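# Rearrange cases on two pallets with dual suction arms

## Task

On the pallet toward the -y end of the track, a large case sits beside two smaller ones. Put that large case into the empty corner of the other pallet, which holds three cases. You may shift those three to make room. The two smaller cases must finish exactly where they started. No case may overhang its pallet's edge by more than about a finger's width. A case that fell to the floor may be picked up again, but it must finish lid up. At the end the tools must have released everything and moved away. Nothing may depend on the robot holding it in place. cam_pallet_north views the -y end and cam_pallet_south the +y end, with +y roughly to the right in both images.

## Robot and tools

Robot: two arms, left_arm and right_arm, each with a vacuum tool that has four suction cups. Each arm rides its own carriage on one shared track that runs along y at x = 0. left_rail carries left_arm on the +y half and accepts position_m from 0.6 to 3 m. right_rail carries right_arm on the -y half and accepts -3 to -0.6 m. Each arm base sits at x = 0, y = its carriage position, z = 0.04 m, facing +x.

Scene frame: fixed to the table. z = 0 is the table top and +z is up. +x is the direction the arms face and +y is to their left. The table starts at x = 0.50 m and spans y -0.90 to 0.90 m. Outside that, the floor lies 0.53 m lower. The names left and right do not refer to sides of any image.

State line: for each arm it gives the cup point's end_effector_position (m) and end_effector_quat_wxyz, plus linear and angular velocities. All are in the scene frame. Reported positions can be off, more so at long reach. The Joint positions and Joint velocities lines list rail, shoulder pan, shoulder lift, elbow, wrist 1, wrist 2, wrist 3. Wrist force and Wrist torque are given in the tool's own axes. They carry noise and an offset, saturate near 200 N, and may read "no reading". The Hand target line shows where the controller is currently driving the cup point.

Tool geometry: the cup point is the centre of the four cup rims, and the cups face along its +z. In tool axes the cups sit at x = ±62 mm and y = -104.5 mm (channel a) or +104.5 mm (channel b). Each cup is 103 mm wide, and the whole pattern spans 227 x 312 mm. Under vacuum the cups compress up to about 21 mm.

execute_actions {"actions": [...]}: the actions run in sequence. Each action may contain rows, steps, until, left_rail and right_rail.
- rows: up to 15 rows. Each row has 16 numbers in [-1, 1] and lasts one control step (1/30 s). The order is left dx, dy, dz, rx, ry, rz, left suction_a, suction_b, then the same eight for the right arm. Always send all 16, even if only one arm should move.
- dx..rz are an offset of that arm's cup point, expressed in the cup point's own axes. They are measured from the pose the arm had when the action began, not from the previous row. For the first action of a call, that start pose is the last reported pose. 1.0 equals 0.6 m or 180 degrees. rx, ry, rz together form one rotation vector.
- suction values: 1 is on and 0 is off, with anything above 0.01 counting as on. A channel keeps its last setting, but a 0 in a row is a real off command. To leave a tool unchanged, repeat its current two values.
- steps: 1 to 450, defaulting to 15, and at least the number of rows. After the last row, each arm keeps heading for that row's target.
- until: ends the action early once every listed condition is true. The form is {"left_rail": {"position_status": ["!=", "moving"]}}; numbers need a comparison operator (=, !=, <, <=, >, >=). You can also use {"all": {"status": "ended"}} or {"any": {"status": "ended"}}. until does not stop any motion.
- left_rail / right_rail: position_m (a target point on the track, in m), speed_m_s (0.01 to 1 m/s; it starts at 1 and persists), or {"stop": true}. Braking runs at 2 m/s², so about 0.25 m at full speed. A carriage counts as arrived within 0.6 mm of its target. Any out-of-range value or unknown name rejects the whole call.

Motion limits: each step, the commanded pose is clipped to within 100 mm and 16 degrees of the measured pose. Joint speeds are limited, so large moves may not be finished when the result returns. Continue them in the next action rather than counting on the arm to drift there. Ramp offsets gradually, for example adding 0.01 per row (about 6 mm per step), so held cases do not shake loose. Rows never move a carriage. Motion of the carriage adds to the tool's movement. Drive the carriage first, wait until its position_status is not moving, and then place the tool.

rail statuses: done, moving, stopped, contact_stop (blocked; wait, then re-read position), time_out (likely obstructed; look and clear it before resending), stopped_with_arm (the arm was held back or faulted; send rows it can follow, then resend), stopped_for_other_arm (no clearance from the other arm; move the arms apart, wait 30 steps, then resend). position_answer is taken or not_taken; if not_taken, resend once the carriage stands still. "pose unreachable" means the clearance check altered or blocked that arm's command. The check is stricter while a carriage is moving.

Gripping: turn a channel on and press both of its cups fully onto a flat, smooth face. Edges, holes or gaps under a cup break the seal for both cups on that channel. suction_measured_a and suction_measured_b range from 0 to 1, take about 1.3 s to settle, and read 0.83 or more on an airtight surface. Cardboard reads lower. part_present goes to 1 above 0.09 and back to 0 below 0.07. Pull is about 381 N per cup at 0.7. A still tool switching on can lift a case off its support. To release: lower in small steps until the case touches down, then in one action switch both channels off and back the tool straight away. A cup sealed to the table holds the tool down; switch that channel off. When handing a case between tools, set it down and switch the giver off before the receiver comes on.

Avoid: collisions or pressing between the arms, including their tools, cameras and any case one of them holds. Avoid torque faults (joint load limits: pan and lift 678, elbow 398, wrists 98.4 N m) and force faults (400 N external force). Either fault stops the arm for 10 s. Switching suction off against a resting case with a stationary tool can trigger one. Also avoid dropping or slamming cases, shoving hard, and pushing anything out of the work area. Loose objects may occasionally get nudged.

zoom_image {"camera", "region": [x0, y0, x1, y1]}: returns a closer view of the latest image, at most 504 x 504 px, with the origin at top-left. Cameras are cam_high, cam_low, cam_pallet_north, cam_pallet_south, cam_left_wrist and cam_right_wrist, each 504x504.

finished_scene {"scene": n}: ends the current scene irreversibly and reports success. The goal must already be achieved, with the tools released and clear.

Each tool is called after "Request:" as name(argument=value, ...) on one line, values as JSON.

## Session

Request:
execute_actions(actions=[])

Scene clock: 0.00 s.
left_arm: end_effector_position=(+0.8503, +1.6370, +0.4411) suction_measured_a=0.00 part_present_a=0 suction_measured_b=0.00 part_present_b=0 end_effector_quat_wxyz=(-0.000, +0.001, +1.000, -0.001) end_effector_velocity=(-0.000, +0.000, +0.000) end_effector_angular_velocity=(-0.000, -0.000, +0.000) | right_arm: end_effector_position=(+0.8514, -0.7334, +0.4401) suction_measured_a=0.00 part_present_a=0 suction_measured_b=0.00 part_present_b=0 end_effector_quat_wxyz=(+0.000, +0.000, +1.000, -0.001) end_effector_velocity=(+0.000, -0.000, -0.000) end_effector_angular_velocity=(+0.000, +0.000, -0.000)
Joint positions: left_arm=[ 1.637 -0.239 -1.499  2.091 -2.163 -1.572  1.334] | right_arm=[-0.732 -0.24  -1.497  2.09  -2.165 -1.572  1.332]
Joint velocities: left_arm=[ 0.  0. -0.  0. -0.  0. -0.] | right_arm=[ 0. -0.  0. -0.  0. -0.  0.]
Wrist force (N, on the end effector, along its own x y z axes, offset not removed): no reading
Wrist torque (N m, same axes, about the end effector's origin, offset not removed): no reading
Hand target (left_arm): +0.850, +1.637, +0.441; -0.000, +0.001, +1.000, -0.001
Hand target (right_arm): +0.851, -0.733, +0.440; +0.000, +0.000, +1.000, -0.001
left_rail: position_m=1.637 position_m_goal=1.637 speed_m_s=1.00 position_status=done position_answer=taken refusals=0
right_rail: position_m=-0.732 position_m_goal=-0.732 speed_m_s=1.00 position_status=done position_answer=taken refusals=0

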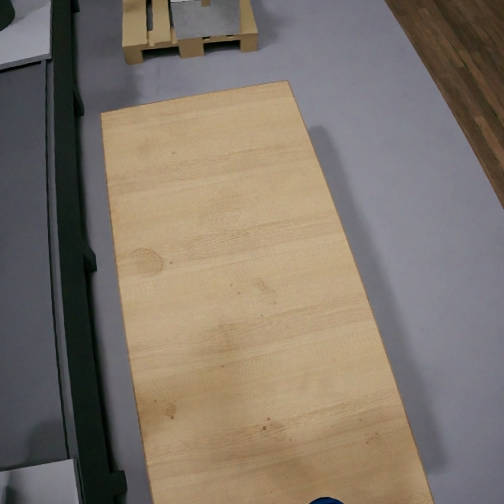

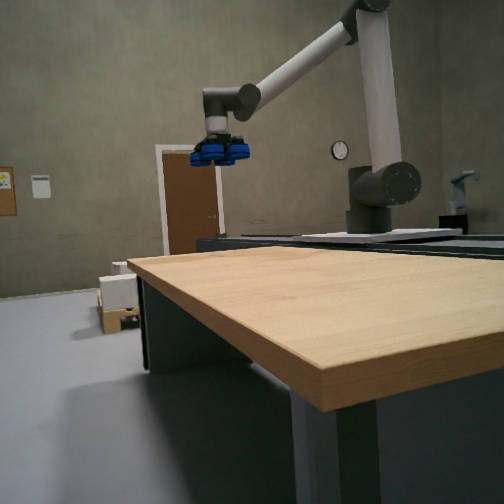

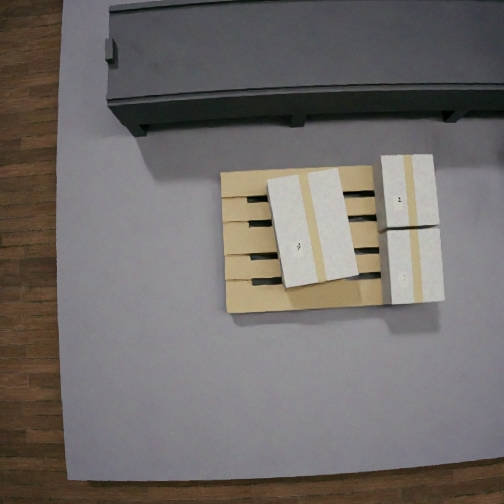

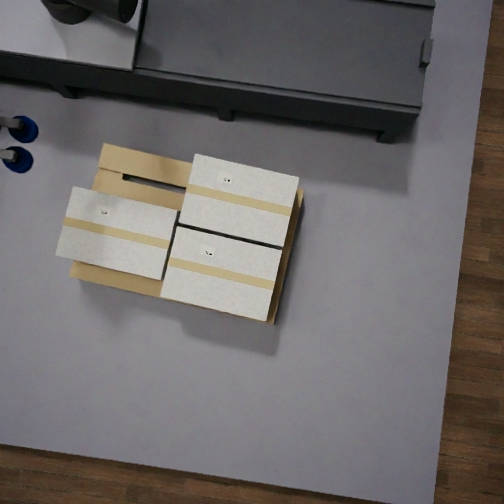

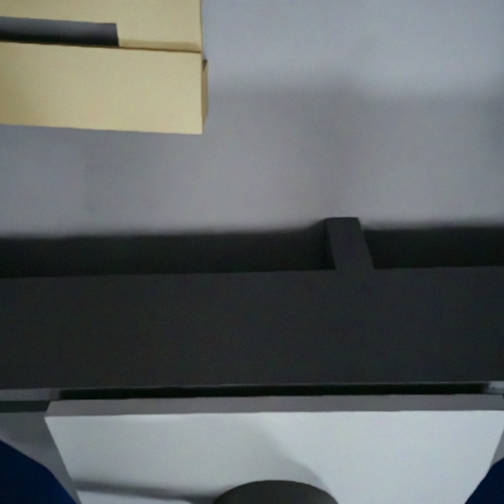

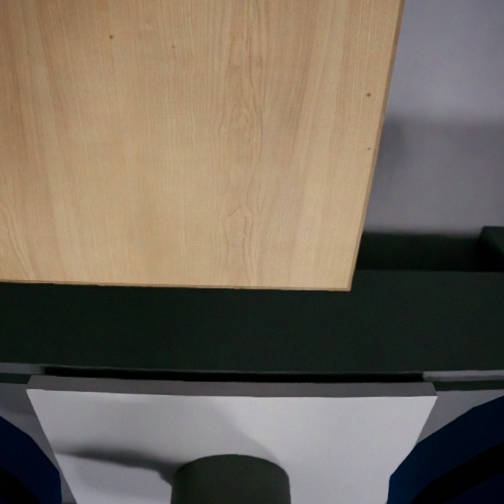

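Request:
zoom_image(camera="cam_pallet_south", region=[40, 120, 330, 340])

Request:
zoom_image(camera="cam_pallet_north", region=[200, 130, 470, 340])

Region (40, 120, 330, 340) of cam_pallet_south's 504x504 image, scaled by 1.738, with more detail than that image has; it fills the top 382 rows of this view, and the rest is white.

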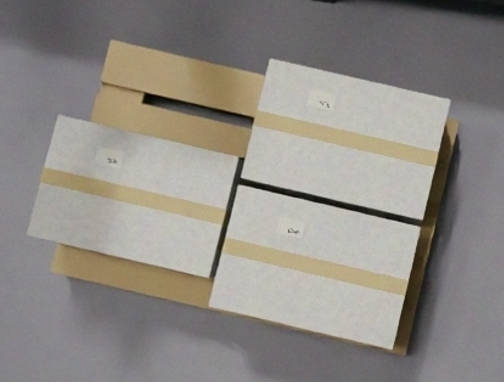

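Region (200, 130, 470, 340) of cam_pallet_north's 504x504 image, scaled by 1.867, with more detail than that image has.

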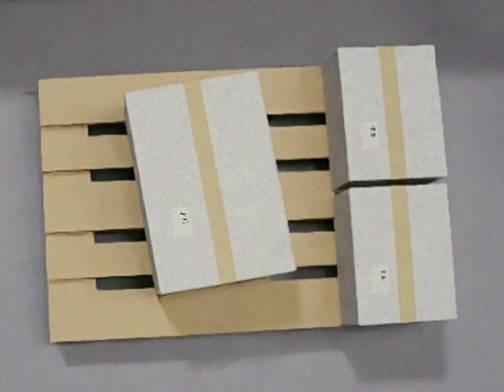

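Request:
zoom_image(camera="cam_pallet_south", region=[150, 135, 320, 335])

Request:
zoom_image(camera="cam_pallet_south", region=[45, 130, 215, 300])

Region (150, 135, 320, 335) of cam_pallet_south's 504x504 image, scaled by 2.520, with more detail than that image has; it fills the left 428 columns of this view, and the rest is white.

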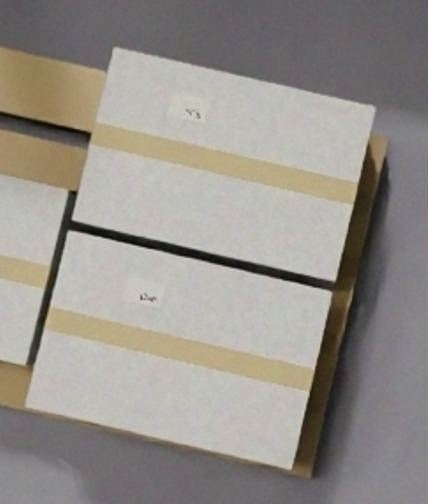

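Region (45, 130, 215, 300) of cam_pallet_south's 504x504 image, scaled by 2.965, with more detail than that image has.

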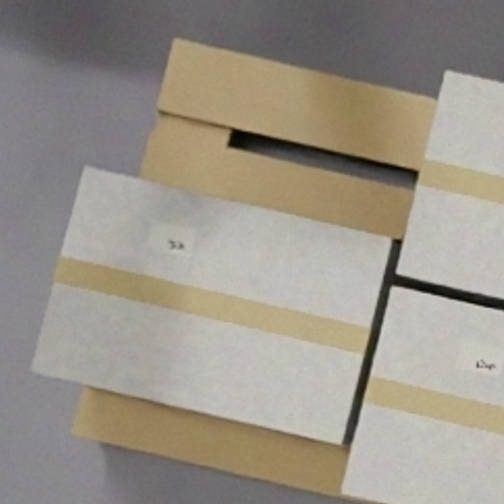

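Request:
zoom_image(camera="cam_pallet_south", region=[260, 150, 330, 250])

Request:
zoom_image(camera="cam_pallet_south", region=[230, 250, 310, 340])

Request:
zoom_image(camera="cam_pallet_south", region=[50, 230, 190, 320])

Request:
zoom_image(camera="cam_pallet_south", region=[80, 130, 210, 230])

Region (260, 150, 330, 250) of cam_pallet_south's 504x504 image, scaled by 5.040, with more detail than that image has; it fills the left 353 columns of this view, and the rest is white.

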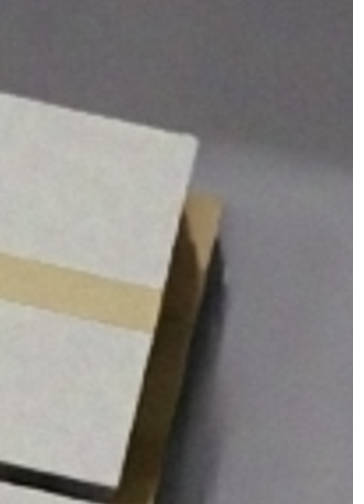

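Region (230, 250, 310, 340) of cam_pallet_south's 504x504 image, scaled by 5.600, with more detail than that image has.

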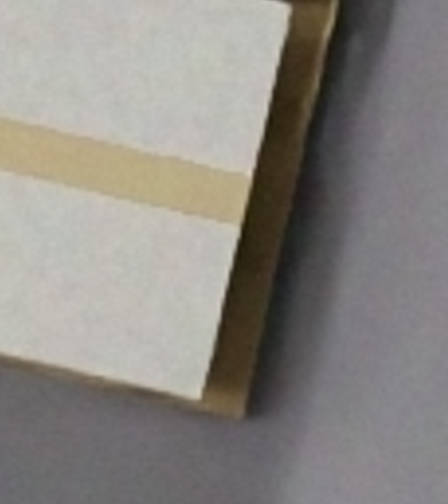

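Region (50, 230, 190, 320) of cam_pallet_south's 504x504 image, scaled by 3.600, with more detail than that image has; it fills the top 324 rows of this view, and the rest is white.

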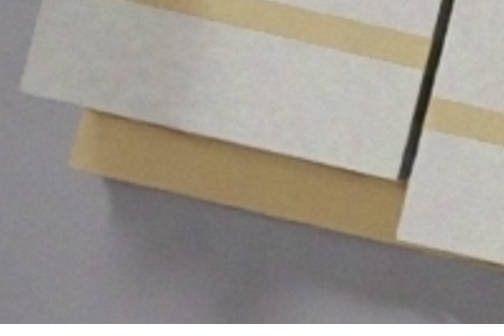

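Region (80, 130, 210, 230) of cam_pallet_south's 504x504 image, scaled by 3.877, with more detail than that image has; it fills the top 388 rows of this view, and the rest is white.

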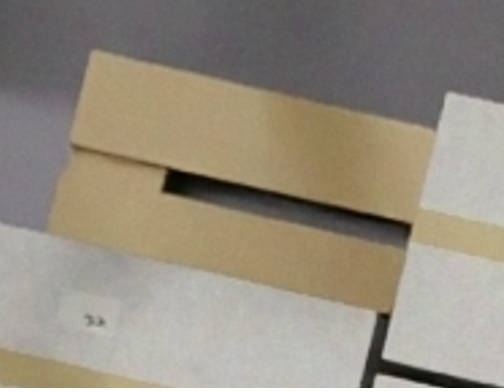

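Request:
execute_actions(actions=[{"left_rail": {"position_m": 2.77}, "right_rail": {"position_m": -2.93}, "steps": 1}])

Scene clock: 13.37 s.
left_arm: end_effector_position=(+0.8503, +1.6370, +0.4411) suction_measured_a=0.00 part_present_a=0 suction_measured_b=0.00 part_present_b=0 end_effector_quat_wxyz=(-0.000, +0.001, +1.000, -0.001) end_effector_velocity=(+0.000, -0.000, -0.000) end_effector_angular_velocity=(+0.000, +0.000, -0.000) | right_arm: end_effector_position=(+0.8514, -0.7334, +0.4401) suction_measured_a=0.00 part_present_a=0 suction_measured_b=0.00 part_present_b=0 end_effector_quat_wxyz=(+0.000, +0.000, +1.000, -0.001) end_effector_velocity=(+0.000, -0.000, -0.000) end_effector_angular_velocity=(+0.000, +0.000, +0.000)
Joint positions: left_arm=[ 1.637 -0.239 -1.499  2.091 -2.163 -1.572  1.334] | right_arm=[-0.732 -0.24  -1.497  2.09  -2.165 -1.572  1.332]
Joint velocities: left_arm=[ 0. -0.  0. -0.  0. -0. -0.] | right_arm=[ 0. -0.  0. -0.  0.  0. -0.]
Wrist force (N, on the end effector, along its own x y z axes, offset not removed): left_arm=[-5.5 -2.7 -2.0] | right_arm=[1.2 -2.5 0.3]
Wrist torque (N m, same axes, about the end effector's origin, offset not removed): left_arm=[-0.50 1.45 0.21] | right_arm=[-0.68 -0.18 0.12]
Hand target (left_arm): +0.850, +1.639, +0.441; -0.000, +0.001, +1.000, -0.001
Hand target (right_arm): +0.851, -0.736, +0.440; +0.000, +0.000, +1.000, -0.001
left_rail: position_m=1.637 position_m_goal=2.770 speed_m_s=1.00 position_status=moving position_answer=taken refusals=0
right_rail: position_m=-0.732 position_m_goal=-2.930 speed_m_s=1.00 position_status=moving position_answer=taken refusals=0

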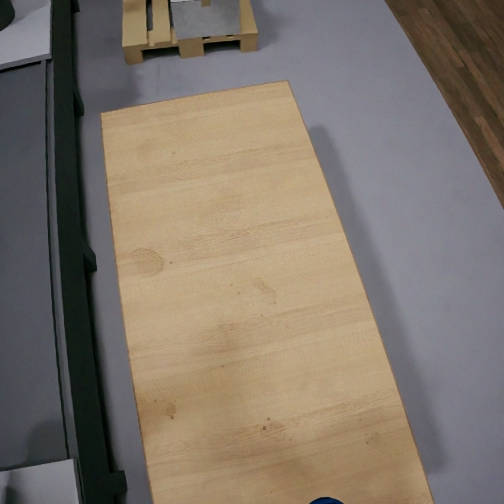

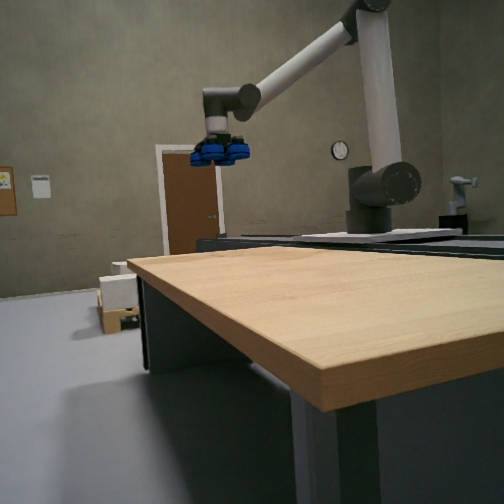

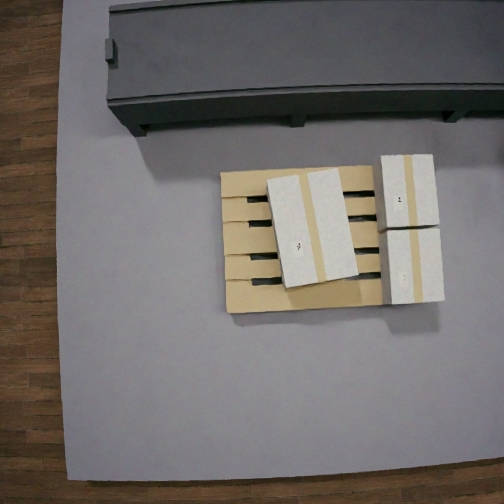

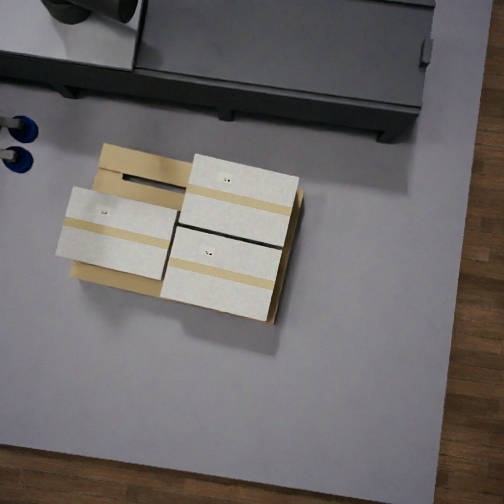

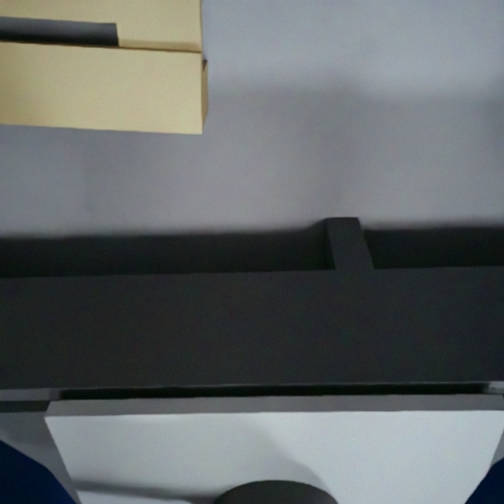

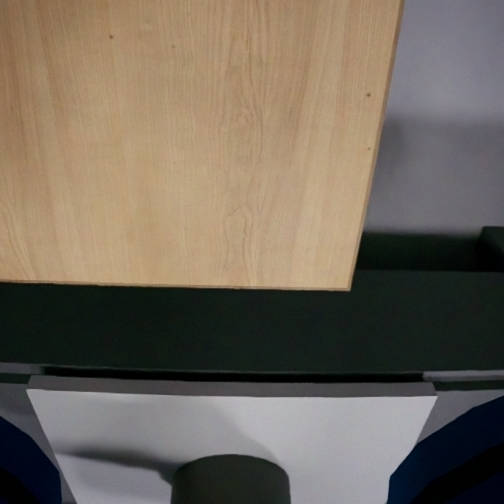

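Request:
execute_actions(actions=[{"left_rail": {"position_m": 2.47}, "steps": 1}])

Scene clock: 14.13 s.
left_arm: end_effector_position=(+0.8503, +2.1451, +0.4411) suction_measured_a=0.00 part_present_a=0 suction_measured_b=0.00 part_present_b=0 end_effector_quat_wxyz=(-0.000, +0.001, +1.000, -0.001) end_effector_velocity=(+0.000, +1.000, -0.000) end_effector_angular_velocity=(+0.000, +0.000, -0.000) | right_arm: end_effector_position=(+0.8514, -1.2413, +0.4401) suction_measured_a=0.00 part_present_a=0 suction_measured_b=0.00 part_present_b=0 end_effector_quat_wxyz=(+0.000, +0.000, +1.000, -0.001) end_effector_velocity=(+0.000, -1.000, -0.000) end_effector_angular_velocity=(+0.000, +0.000, -0.000)
Joint positions: left_arm=[ 2.145 -0.239 -1.499  2.091 -2.163 -1.572  1.334] | right_arm=[-1.24  -0.24  -1.497  2.09  -2.165 -1.572  1.332]
Joint velocities: left_arm=[ 1.  0.  0. -0.  0. -0.  0.] | right_arm=[-1. -0.  0. -0.  0. -0. -0.]
Wrist force (N, on the end effector, along its own x y z axes, offset not removed): left_arm=[-5.2 0.2 -3.5] | right_arm=[-3.5 1.9 -2.4]
Wrist torque (N m, same axes, about the end effector's origin, offset not removed): left_arm=[0.04 1.40 0.16] | right_arm=[-0.17 0.69 -0.21]
Hand target (left_arm): +0.850, +2.204, +0.441; -0.000, +0.001, +1.000, -0.001
Hand target (right_arm): +0.851, -1.300, +0.440; +0.000, +0.000, +1.000, -0.001
left_rail: position_m=2.145 position_m_goal=2.470 speed_m_s=1.00 position_status=moving position_answer=taken refusals=0
right_rail: position_m=-1.240 position_m_goal=-2.930 speed_m_s=1.00 position_status=moving position_answer=taken refusals=0

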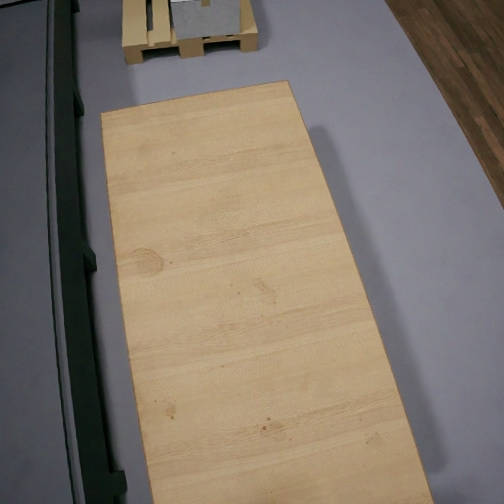

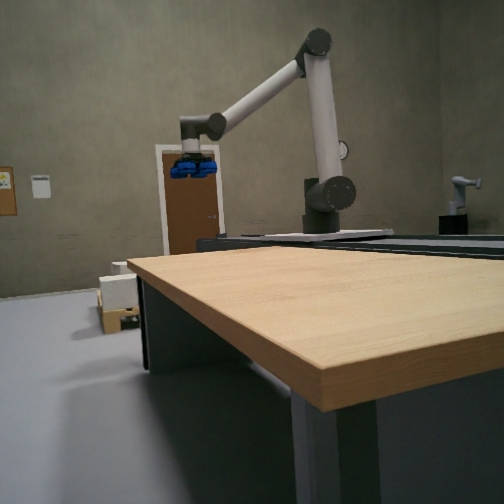

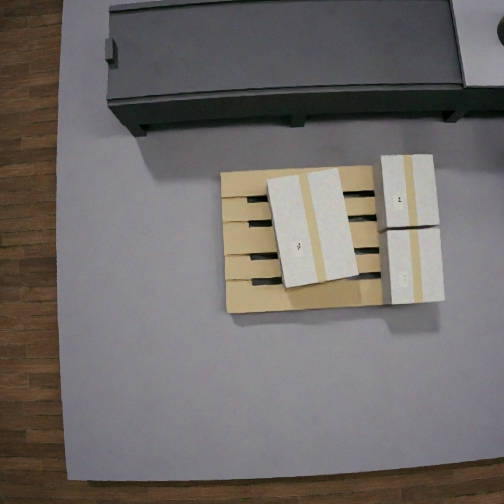

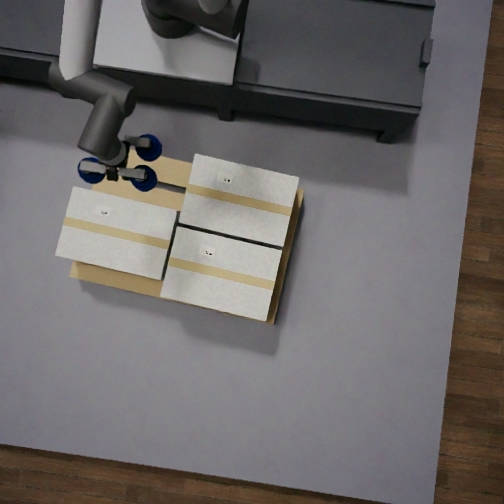

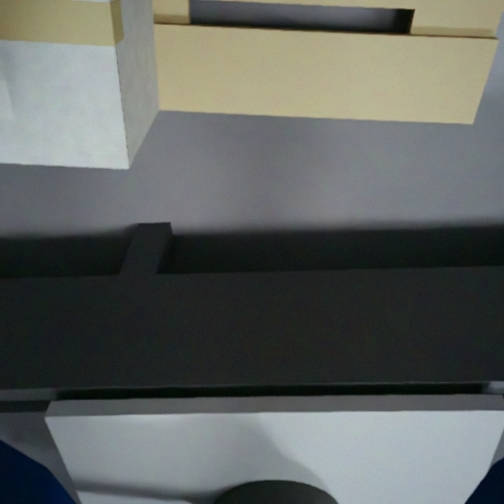

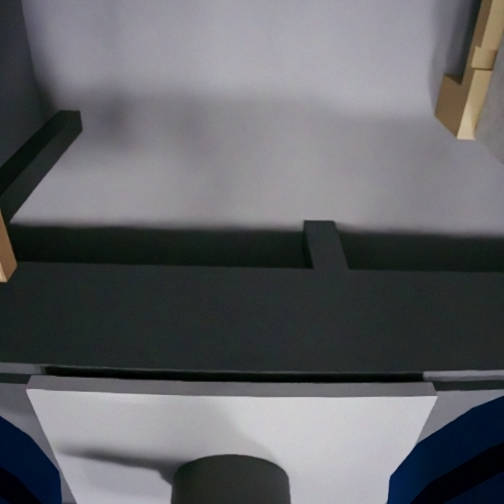

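Request:
zoom_image(camera="cam_pallet_south", region=[50, 110, 200, 260])

Region (50, 110, 200, 260) of cam_pallet_south's 504x504 image, scaled by 3.360, with more detail than that image has.

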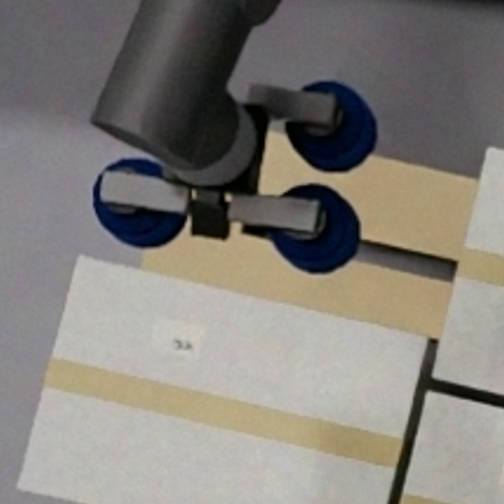

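Request:
execute_actions(actions=[])

Scene clock: 17.10 s.
left_arm: end_effector_position=(+0.8503, +2.4698, +0.4411) suction_measured_a=0.00 part_present_a=0 suction_measured_b=0.00 part_present_b=0 end_effector_quat_wxyz=(-0.000, +0.001, +1.000, -0.001) end_effector_velocity=(-0.000, +0.000, +0.000) end_effector_angular_velocity=(-0.000, -0.000, +0.000) | right_arm: end_effector_position=(+0.8514, -2.9314, +0.4401) suction_measured_a=0.00 part_present_a=0 suction_measured_b=0.00 part_present_b=0 end_effector_quat_wxyz=(+0.000, +0.000, +1.000, -0.001) end_effector_velocity=(-0.000, +0.000, +0.000) end_effector_angular_velocity=(-0.000, -0.000, +0.000)
Joint positions: left_arm=[ 2.47  -0.239 -1.499  2.091 -2.163 -1.572  1.334] | right_arm=[-2.93  -0.24  -1.497  2.09  -2.165 -1.572  1.332]
Joint velocities: left_arm=[ 0.  0. -0.  0. -0.  0.  0.] | right_arm=[ 0.  0. -0.  0. -0.  0. -0.]
Wrist force (N, on the end effector, along its own x y z axes, offset not removed): left_arm=[-5.9 -3.1 -2.5] | right_arm=[0.0 8.7 -1.2]
Wrist torque (N m, same axes, about the end effector's origin, offset not removed): left_arm=[-0.43 1.49 0.17] | right_arm=[0.62 0.29 0.05]
Hand target (left_arm): +0.850, +2.470, +0.441; -0.000, +0.001, +1.000, -0.001
Hand target (right_arm): +0.851, -2.931, +0.440; +0.000, +0.000, +1.000, -0.001
left_rail: position_m=2.470 position_m_goal=2.470 speed_m_s=1.00 position_status=done position_answer=taken refusals=0
right_rail: position_m=-2.930 position_m_goal=-2.930 speed_m_s=1.00 position_status=done position_answer=taken refusals=0

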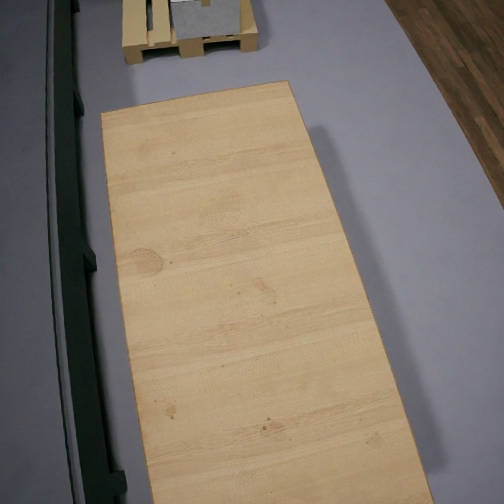

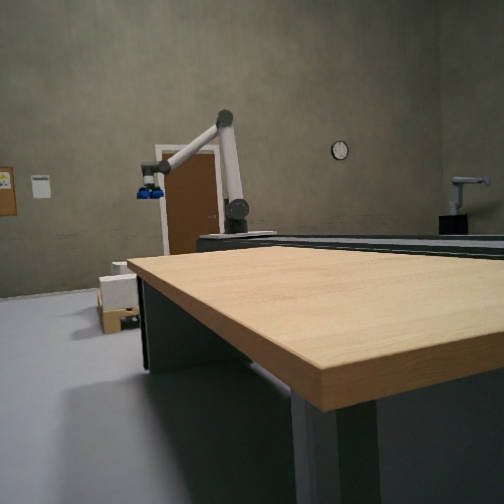

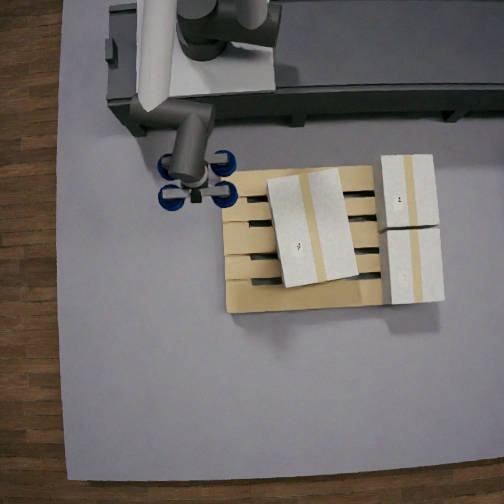

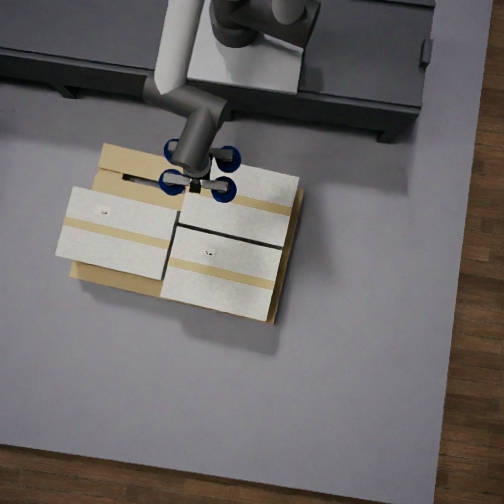

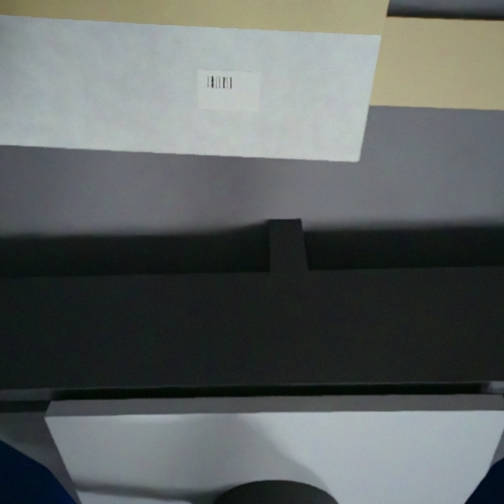

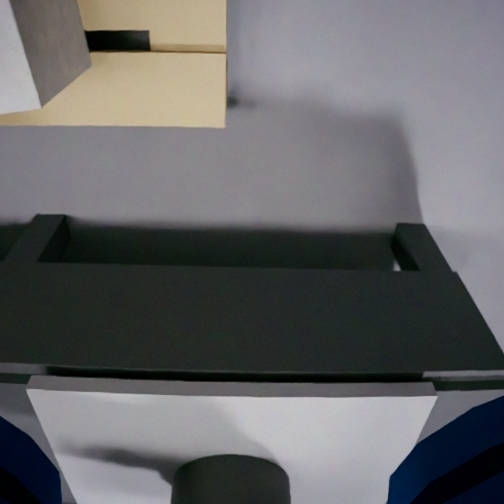

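Request:
zoom_image(camera="cam_pallet_north", region=[140, 130, 260, 250])

Region (140, 130, 260, 250) of cam_pallet_north's 504x504 image, scaled by 4.200, with more detail than that image has.

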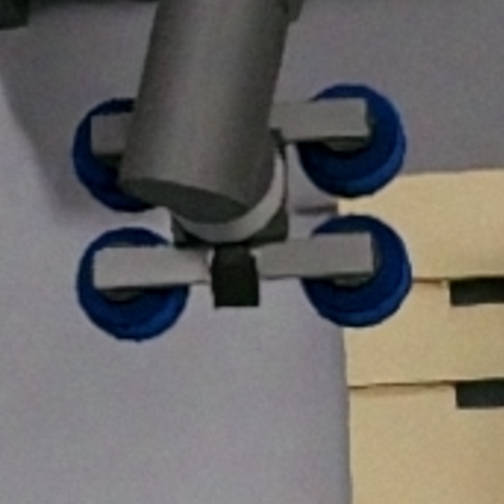

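Request:
execute_actions(actions=[{"rows": [
[-0.0012,-0.0023,0.0022,0,0,0.0001,0,0,-0.0008,0.0025,0.0022,0,0,0.0014,0,0],
[-0.0042,-0.0076,0.0074,0,0,0.0003,0,0,-0.0025,0.0084,0.0073,0,0,0.0046,0,0],
[-0.0092,-0.0167,0.0162,0,0,0.0006,0,0,-0.0055,0.0184,0.0161,0,0,0.0101,0,0],
[-0.0158,-0.0288,0.0279,0,0,0.0010,0,0,-0.0095,0.0318,0.0279,0,0,0.0175,0,0],
[-0.0245,-0.0447,0.0434,0,0,0.0015,0,0,-0.0148,0.0494,0.0432,0,0,0.0271,0,0],
[-0.0349,-0.0637,0.0617,0,0,0.0022,0,0,-0.0211,0.0703,0.0616,0,0,0.0386,0,0],
[-0.0470,-0.0857,0.0831,0,0,0.0029,0,0,-0.0284,0.0946,0.0828,0,0,0.0519,0,0],
[-0.0612,-0.1114,0.1080,0,0,0.0038,0,0,-0.0369,0.1230,0.1078,0,0,0.0675,0,0],
[-0.0765,-0.1395,0.1352,0,0,0.0047,0,0,-0.0462,0.1540,0.1349,0,0,0.0845,0,0],
[-0.0932,-0.1698,0.1646,0,0,0.0057,0,0,-0.0562,0.1875,0.1642,0,0,0.1029,0,0],
[-0.1102,-0.2009,0.1948,0,0,0.0068,0,0,-0.0665,0.2218,0.1942,0,0,0.1217,0,0],
[-0.1285,-0.2342,0.2271,0,0,0.0079,0,0,-0.0776,0.2586,0.2265,0,0,0.1420,0,0],
[-0.1468,-0.2676,0.2595,0,0,0.0090,0,0,-0.0886,0.2955,0.2587,0,0,0.1622,0,0],
[-0.1652,-0.3009,0.2918,0,0,0.0102,0,0,-0.0996,0.3323,0.2910,0,0,0.1824,0,0],
[-0.416,-0.758,0.735,0,0,0.0256,0,0,-0.247,0.832,0.733,0,0,0.4594,0,0]
], "steps": 40}])

Scene clock: 21.30 s.
left_arm: end_effector_position=(+1.0557, +2.0669, +0.0544) suction_measured_a=0.00 part_present_a=0 suction_measured_b=0.00 part_present_b=0 end_effector_quat_wxyz=(+0.000, +0.041, +0.999, -0.001) end_effector_velocity=(+0.218, -0.329, -0.339) end_effector_angular_velocity=(+0.003, +0.003, -0.000) | right_arm: end_effector_position=(+0.9660, -2.4897, +0.0542) suction_measured_a=0.00 part_present_a=0 suction_measured_b=0.00 part_present_b=0 end_effector_quat_wxyz=(-0.007, +0.620, +0.785, +0.007) end_effector_velocity=(+0.147, +0.373, -0.339) end_effector_angular_velocity=(-0.104, -0.028, -0.900)
Joint positions: left_arm=[ 2.47  -0.543 -0.889  1.864 -2.547 -1.572  1.11 ] | right_arm=[-2.93   0.232 -0.935  1.974 -2.611 -1.551  3.14 ]
Joint velocities: left_arm=[ 0.    -0.152  0.561 -0.481 -0.077  0.001 -0.152] | right_arm=[ 0.     0.346  0.56  -0.407 -0.182 -0.109  1.247]
Wrist force (N, on the end effector, along its own x y z axes, offset not removed): left_arm=[-6.0 -0.3 -1.6] | right_arm=[4.5 -1.7 3.0]
Wrist torque (N m, same axes, about the end effector's origin, offset not removed): left_arm=[-0.12 1.64 0.17] | right_arm=[-0.38 -0.46 0.21]
Hand target (left_arm): +1.087, +2.022, +0.006; +0.000, +0.041, +0.999, -0.001
Hand target (right_arm): +0.987, -2.438, +0.006; -0.002, +0.656, +0.755, +0.003
Off the commanded pose (left_arm): 0.087 m, 0 deg; position clipped at the last step of the last action.
Off the commanded pose (right_arm): 0.086 m, 6 deg; position clipped at the last step of the last action.
left_rail: position_m=2.470 position_m_goal=2.470 speed_m_s=1.00 position_status=done position_answer=taken refusals=0
right_rail: position_m=-2.930 position_m_goal=-2.930 speed_m_s=1.00 position_status=done position_answer=taken refusals=0

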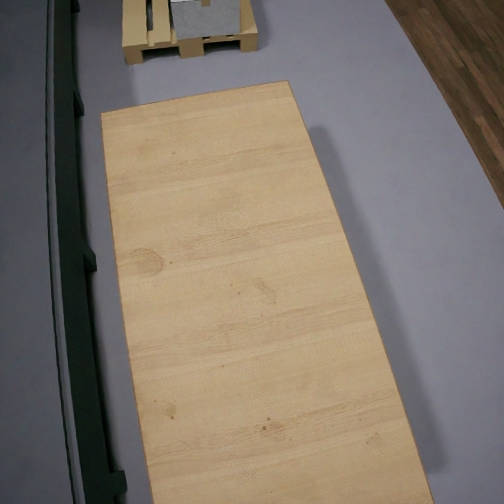

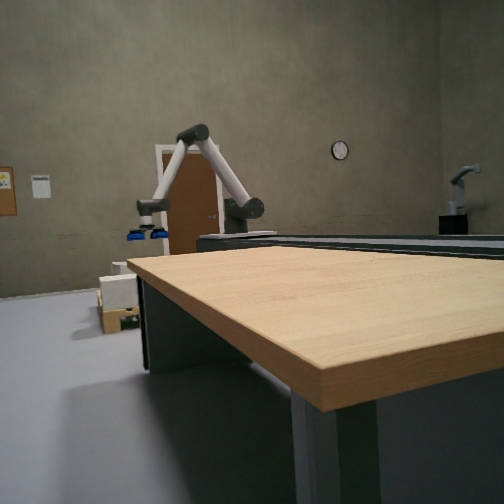

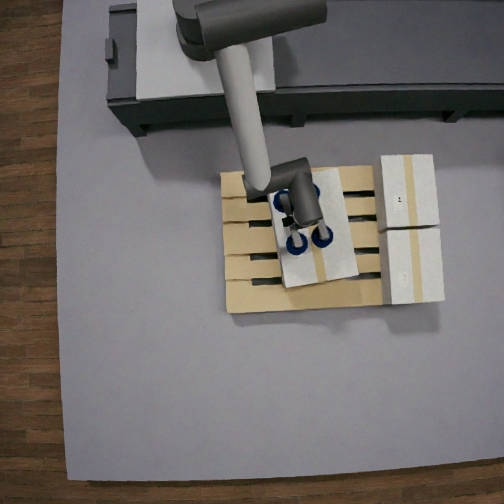

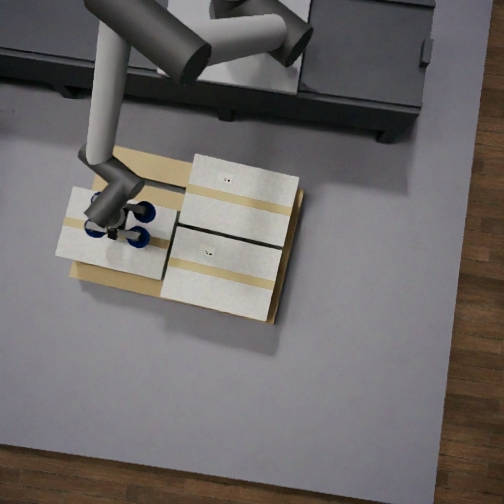

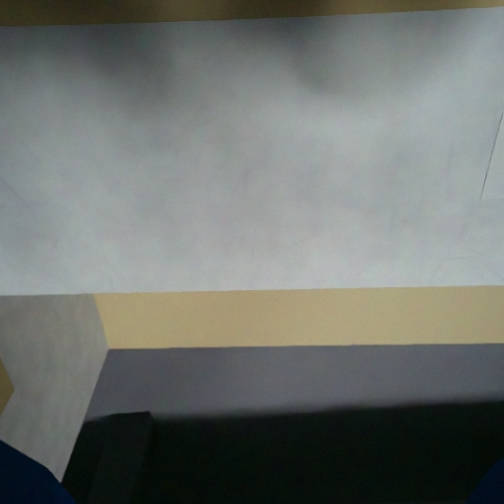

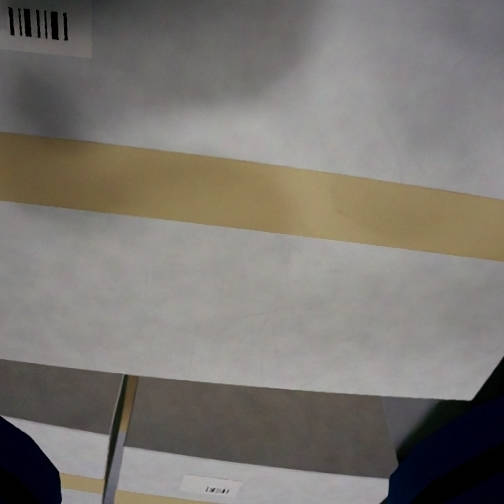

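Request:
execute_actions(actions=[])

Scene clock: 21.57 s.
left_arm: end_effector_position=(+1.0849, +2.0246, +0.0089) suction_measured_a=0.00 part_present_a=0 suction_measured_b=0.00 part_present_b=0 end_effector_quat_wxyz=(-0.000, +0.041, +0.999, -0.001) end_effector_velocity=(+0.020, -0.028, -0.031) end_effector_angular_velocity=(-0.000, -0.001, +0.001) | right_arm: end_effector_position=(+0.9859, -2.4413, +0.0085) suction_measured_a=0.00 part_present_a=0 suction_measured_b=0.00 part_present_b=0 end_effector_quat_wxyz=(-0.002, +0.654, +0.756, +0.003) end_effector_velocity=(+0.013, +0.033, -0.032) end_effector_angular_velocity=(-0.008, -0.004, -0.056)
Joint positions: left_arm=[ 2.47  -0.562 -0.814  1.797 -2.554 -1.572  1.091] | right_arm=[-2.93   0.275 -0.861  1.916 -2.629 -1.564  3.272]
Joint velocities: left_arm=[ 0.    -0.012  0.05  -0.047 -0.004  0.    -0.012] | right_arm=[ 0.     0.029  0.05  -0.041 -0.012 -0.009  0.085]
Wrist force (N, on the end effector, along its own x y z axes, offset not removed): left_arm=[-7.9 -5.4 -1.5] | right_arm=[-6.8 0.3 2.6]
Wrist torque (N m, same axes, about the end effector's origin, offset not removed): left_arm=[-0.61 1.88 0.24] | right_arm=[-0.37 1.01 0.18]
Hand target (left_arm): +1.087, +2.022, +0.006; +0.000, +0.041, +0.999, -0.001
Hand target (right_arm): +0.987, -2.438, +0.006; -0.002, +0.656, +0.755, +0.003
Off the commanded pose (left_arm): 0.020 m, 0 deg; position clipped at the last step of the last action.
Off the commanded pose (right_arm): 0.019 m, 1 deg; position clipped at the last step of the last action.
left_rail: position_m=2.470 position_m_goal=2.470 speed_m_s=1.00 position_status=done position_answer=taken refusals=0
right_rail: position_m=-2.930 position_m_goal=-2.930 speed_m_s=1.00 position_status=done position_answer=taken refusals=0

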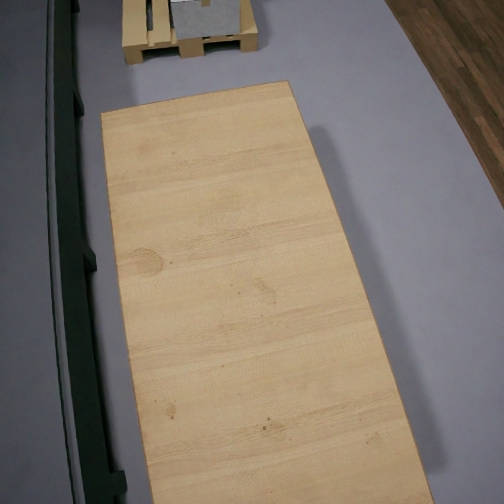

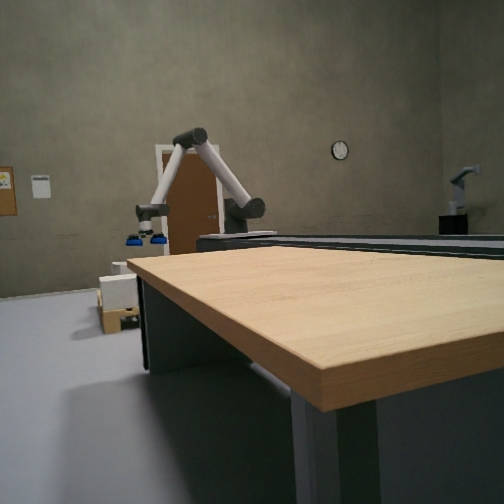

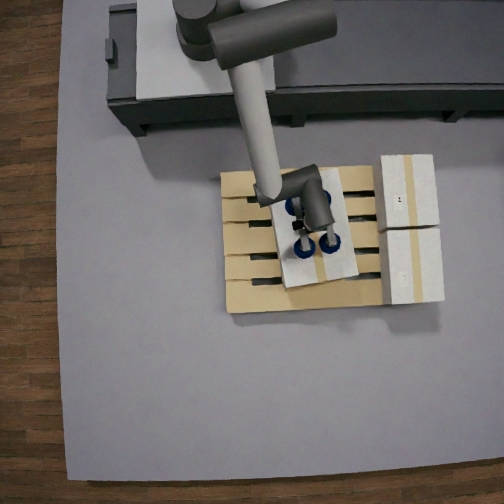

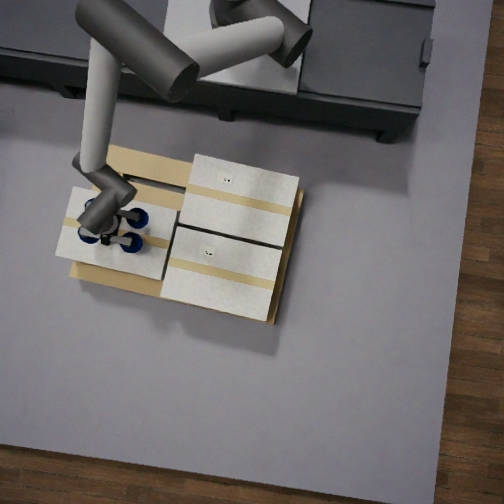

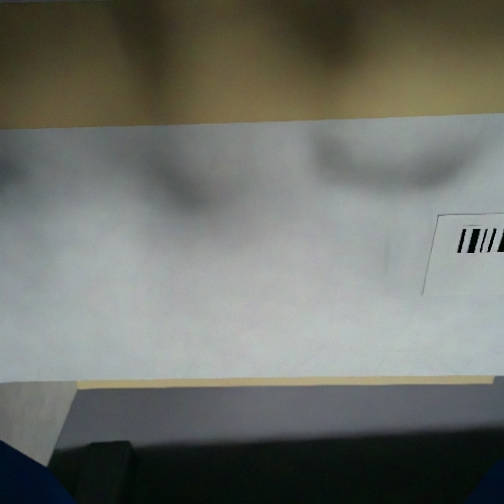

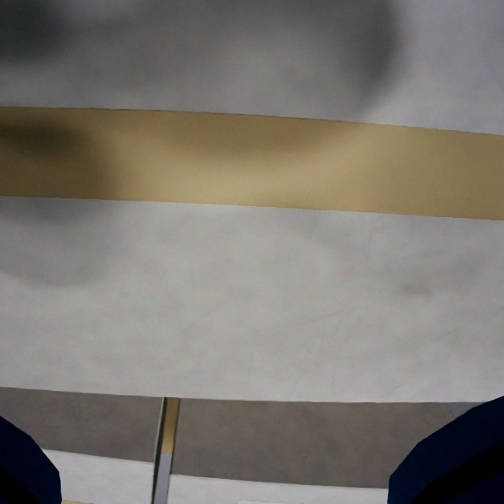

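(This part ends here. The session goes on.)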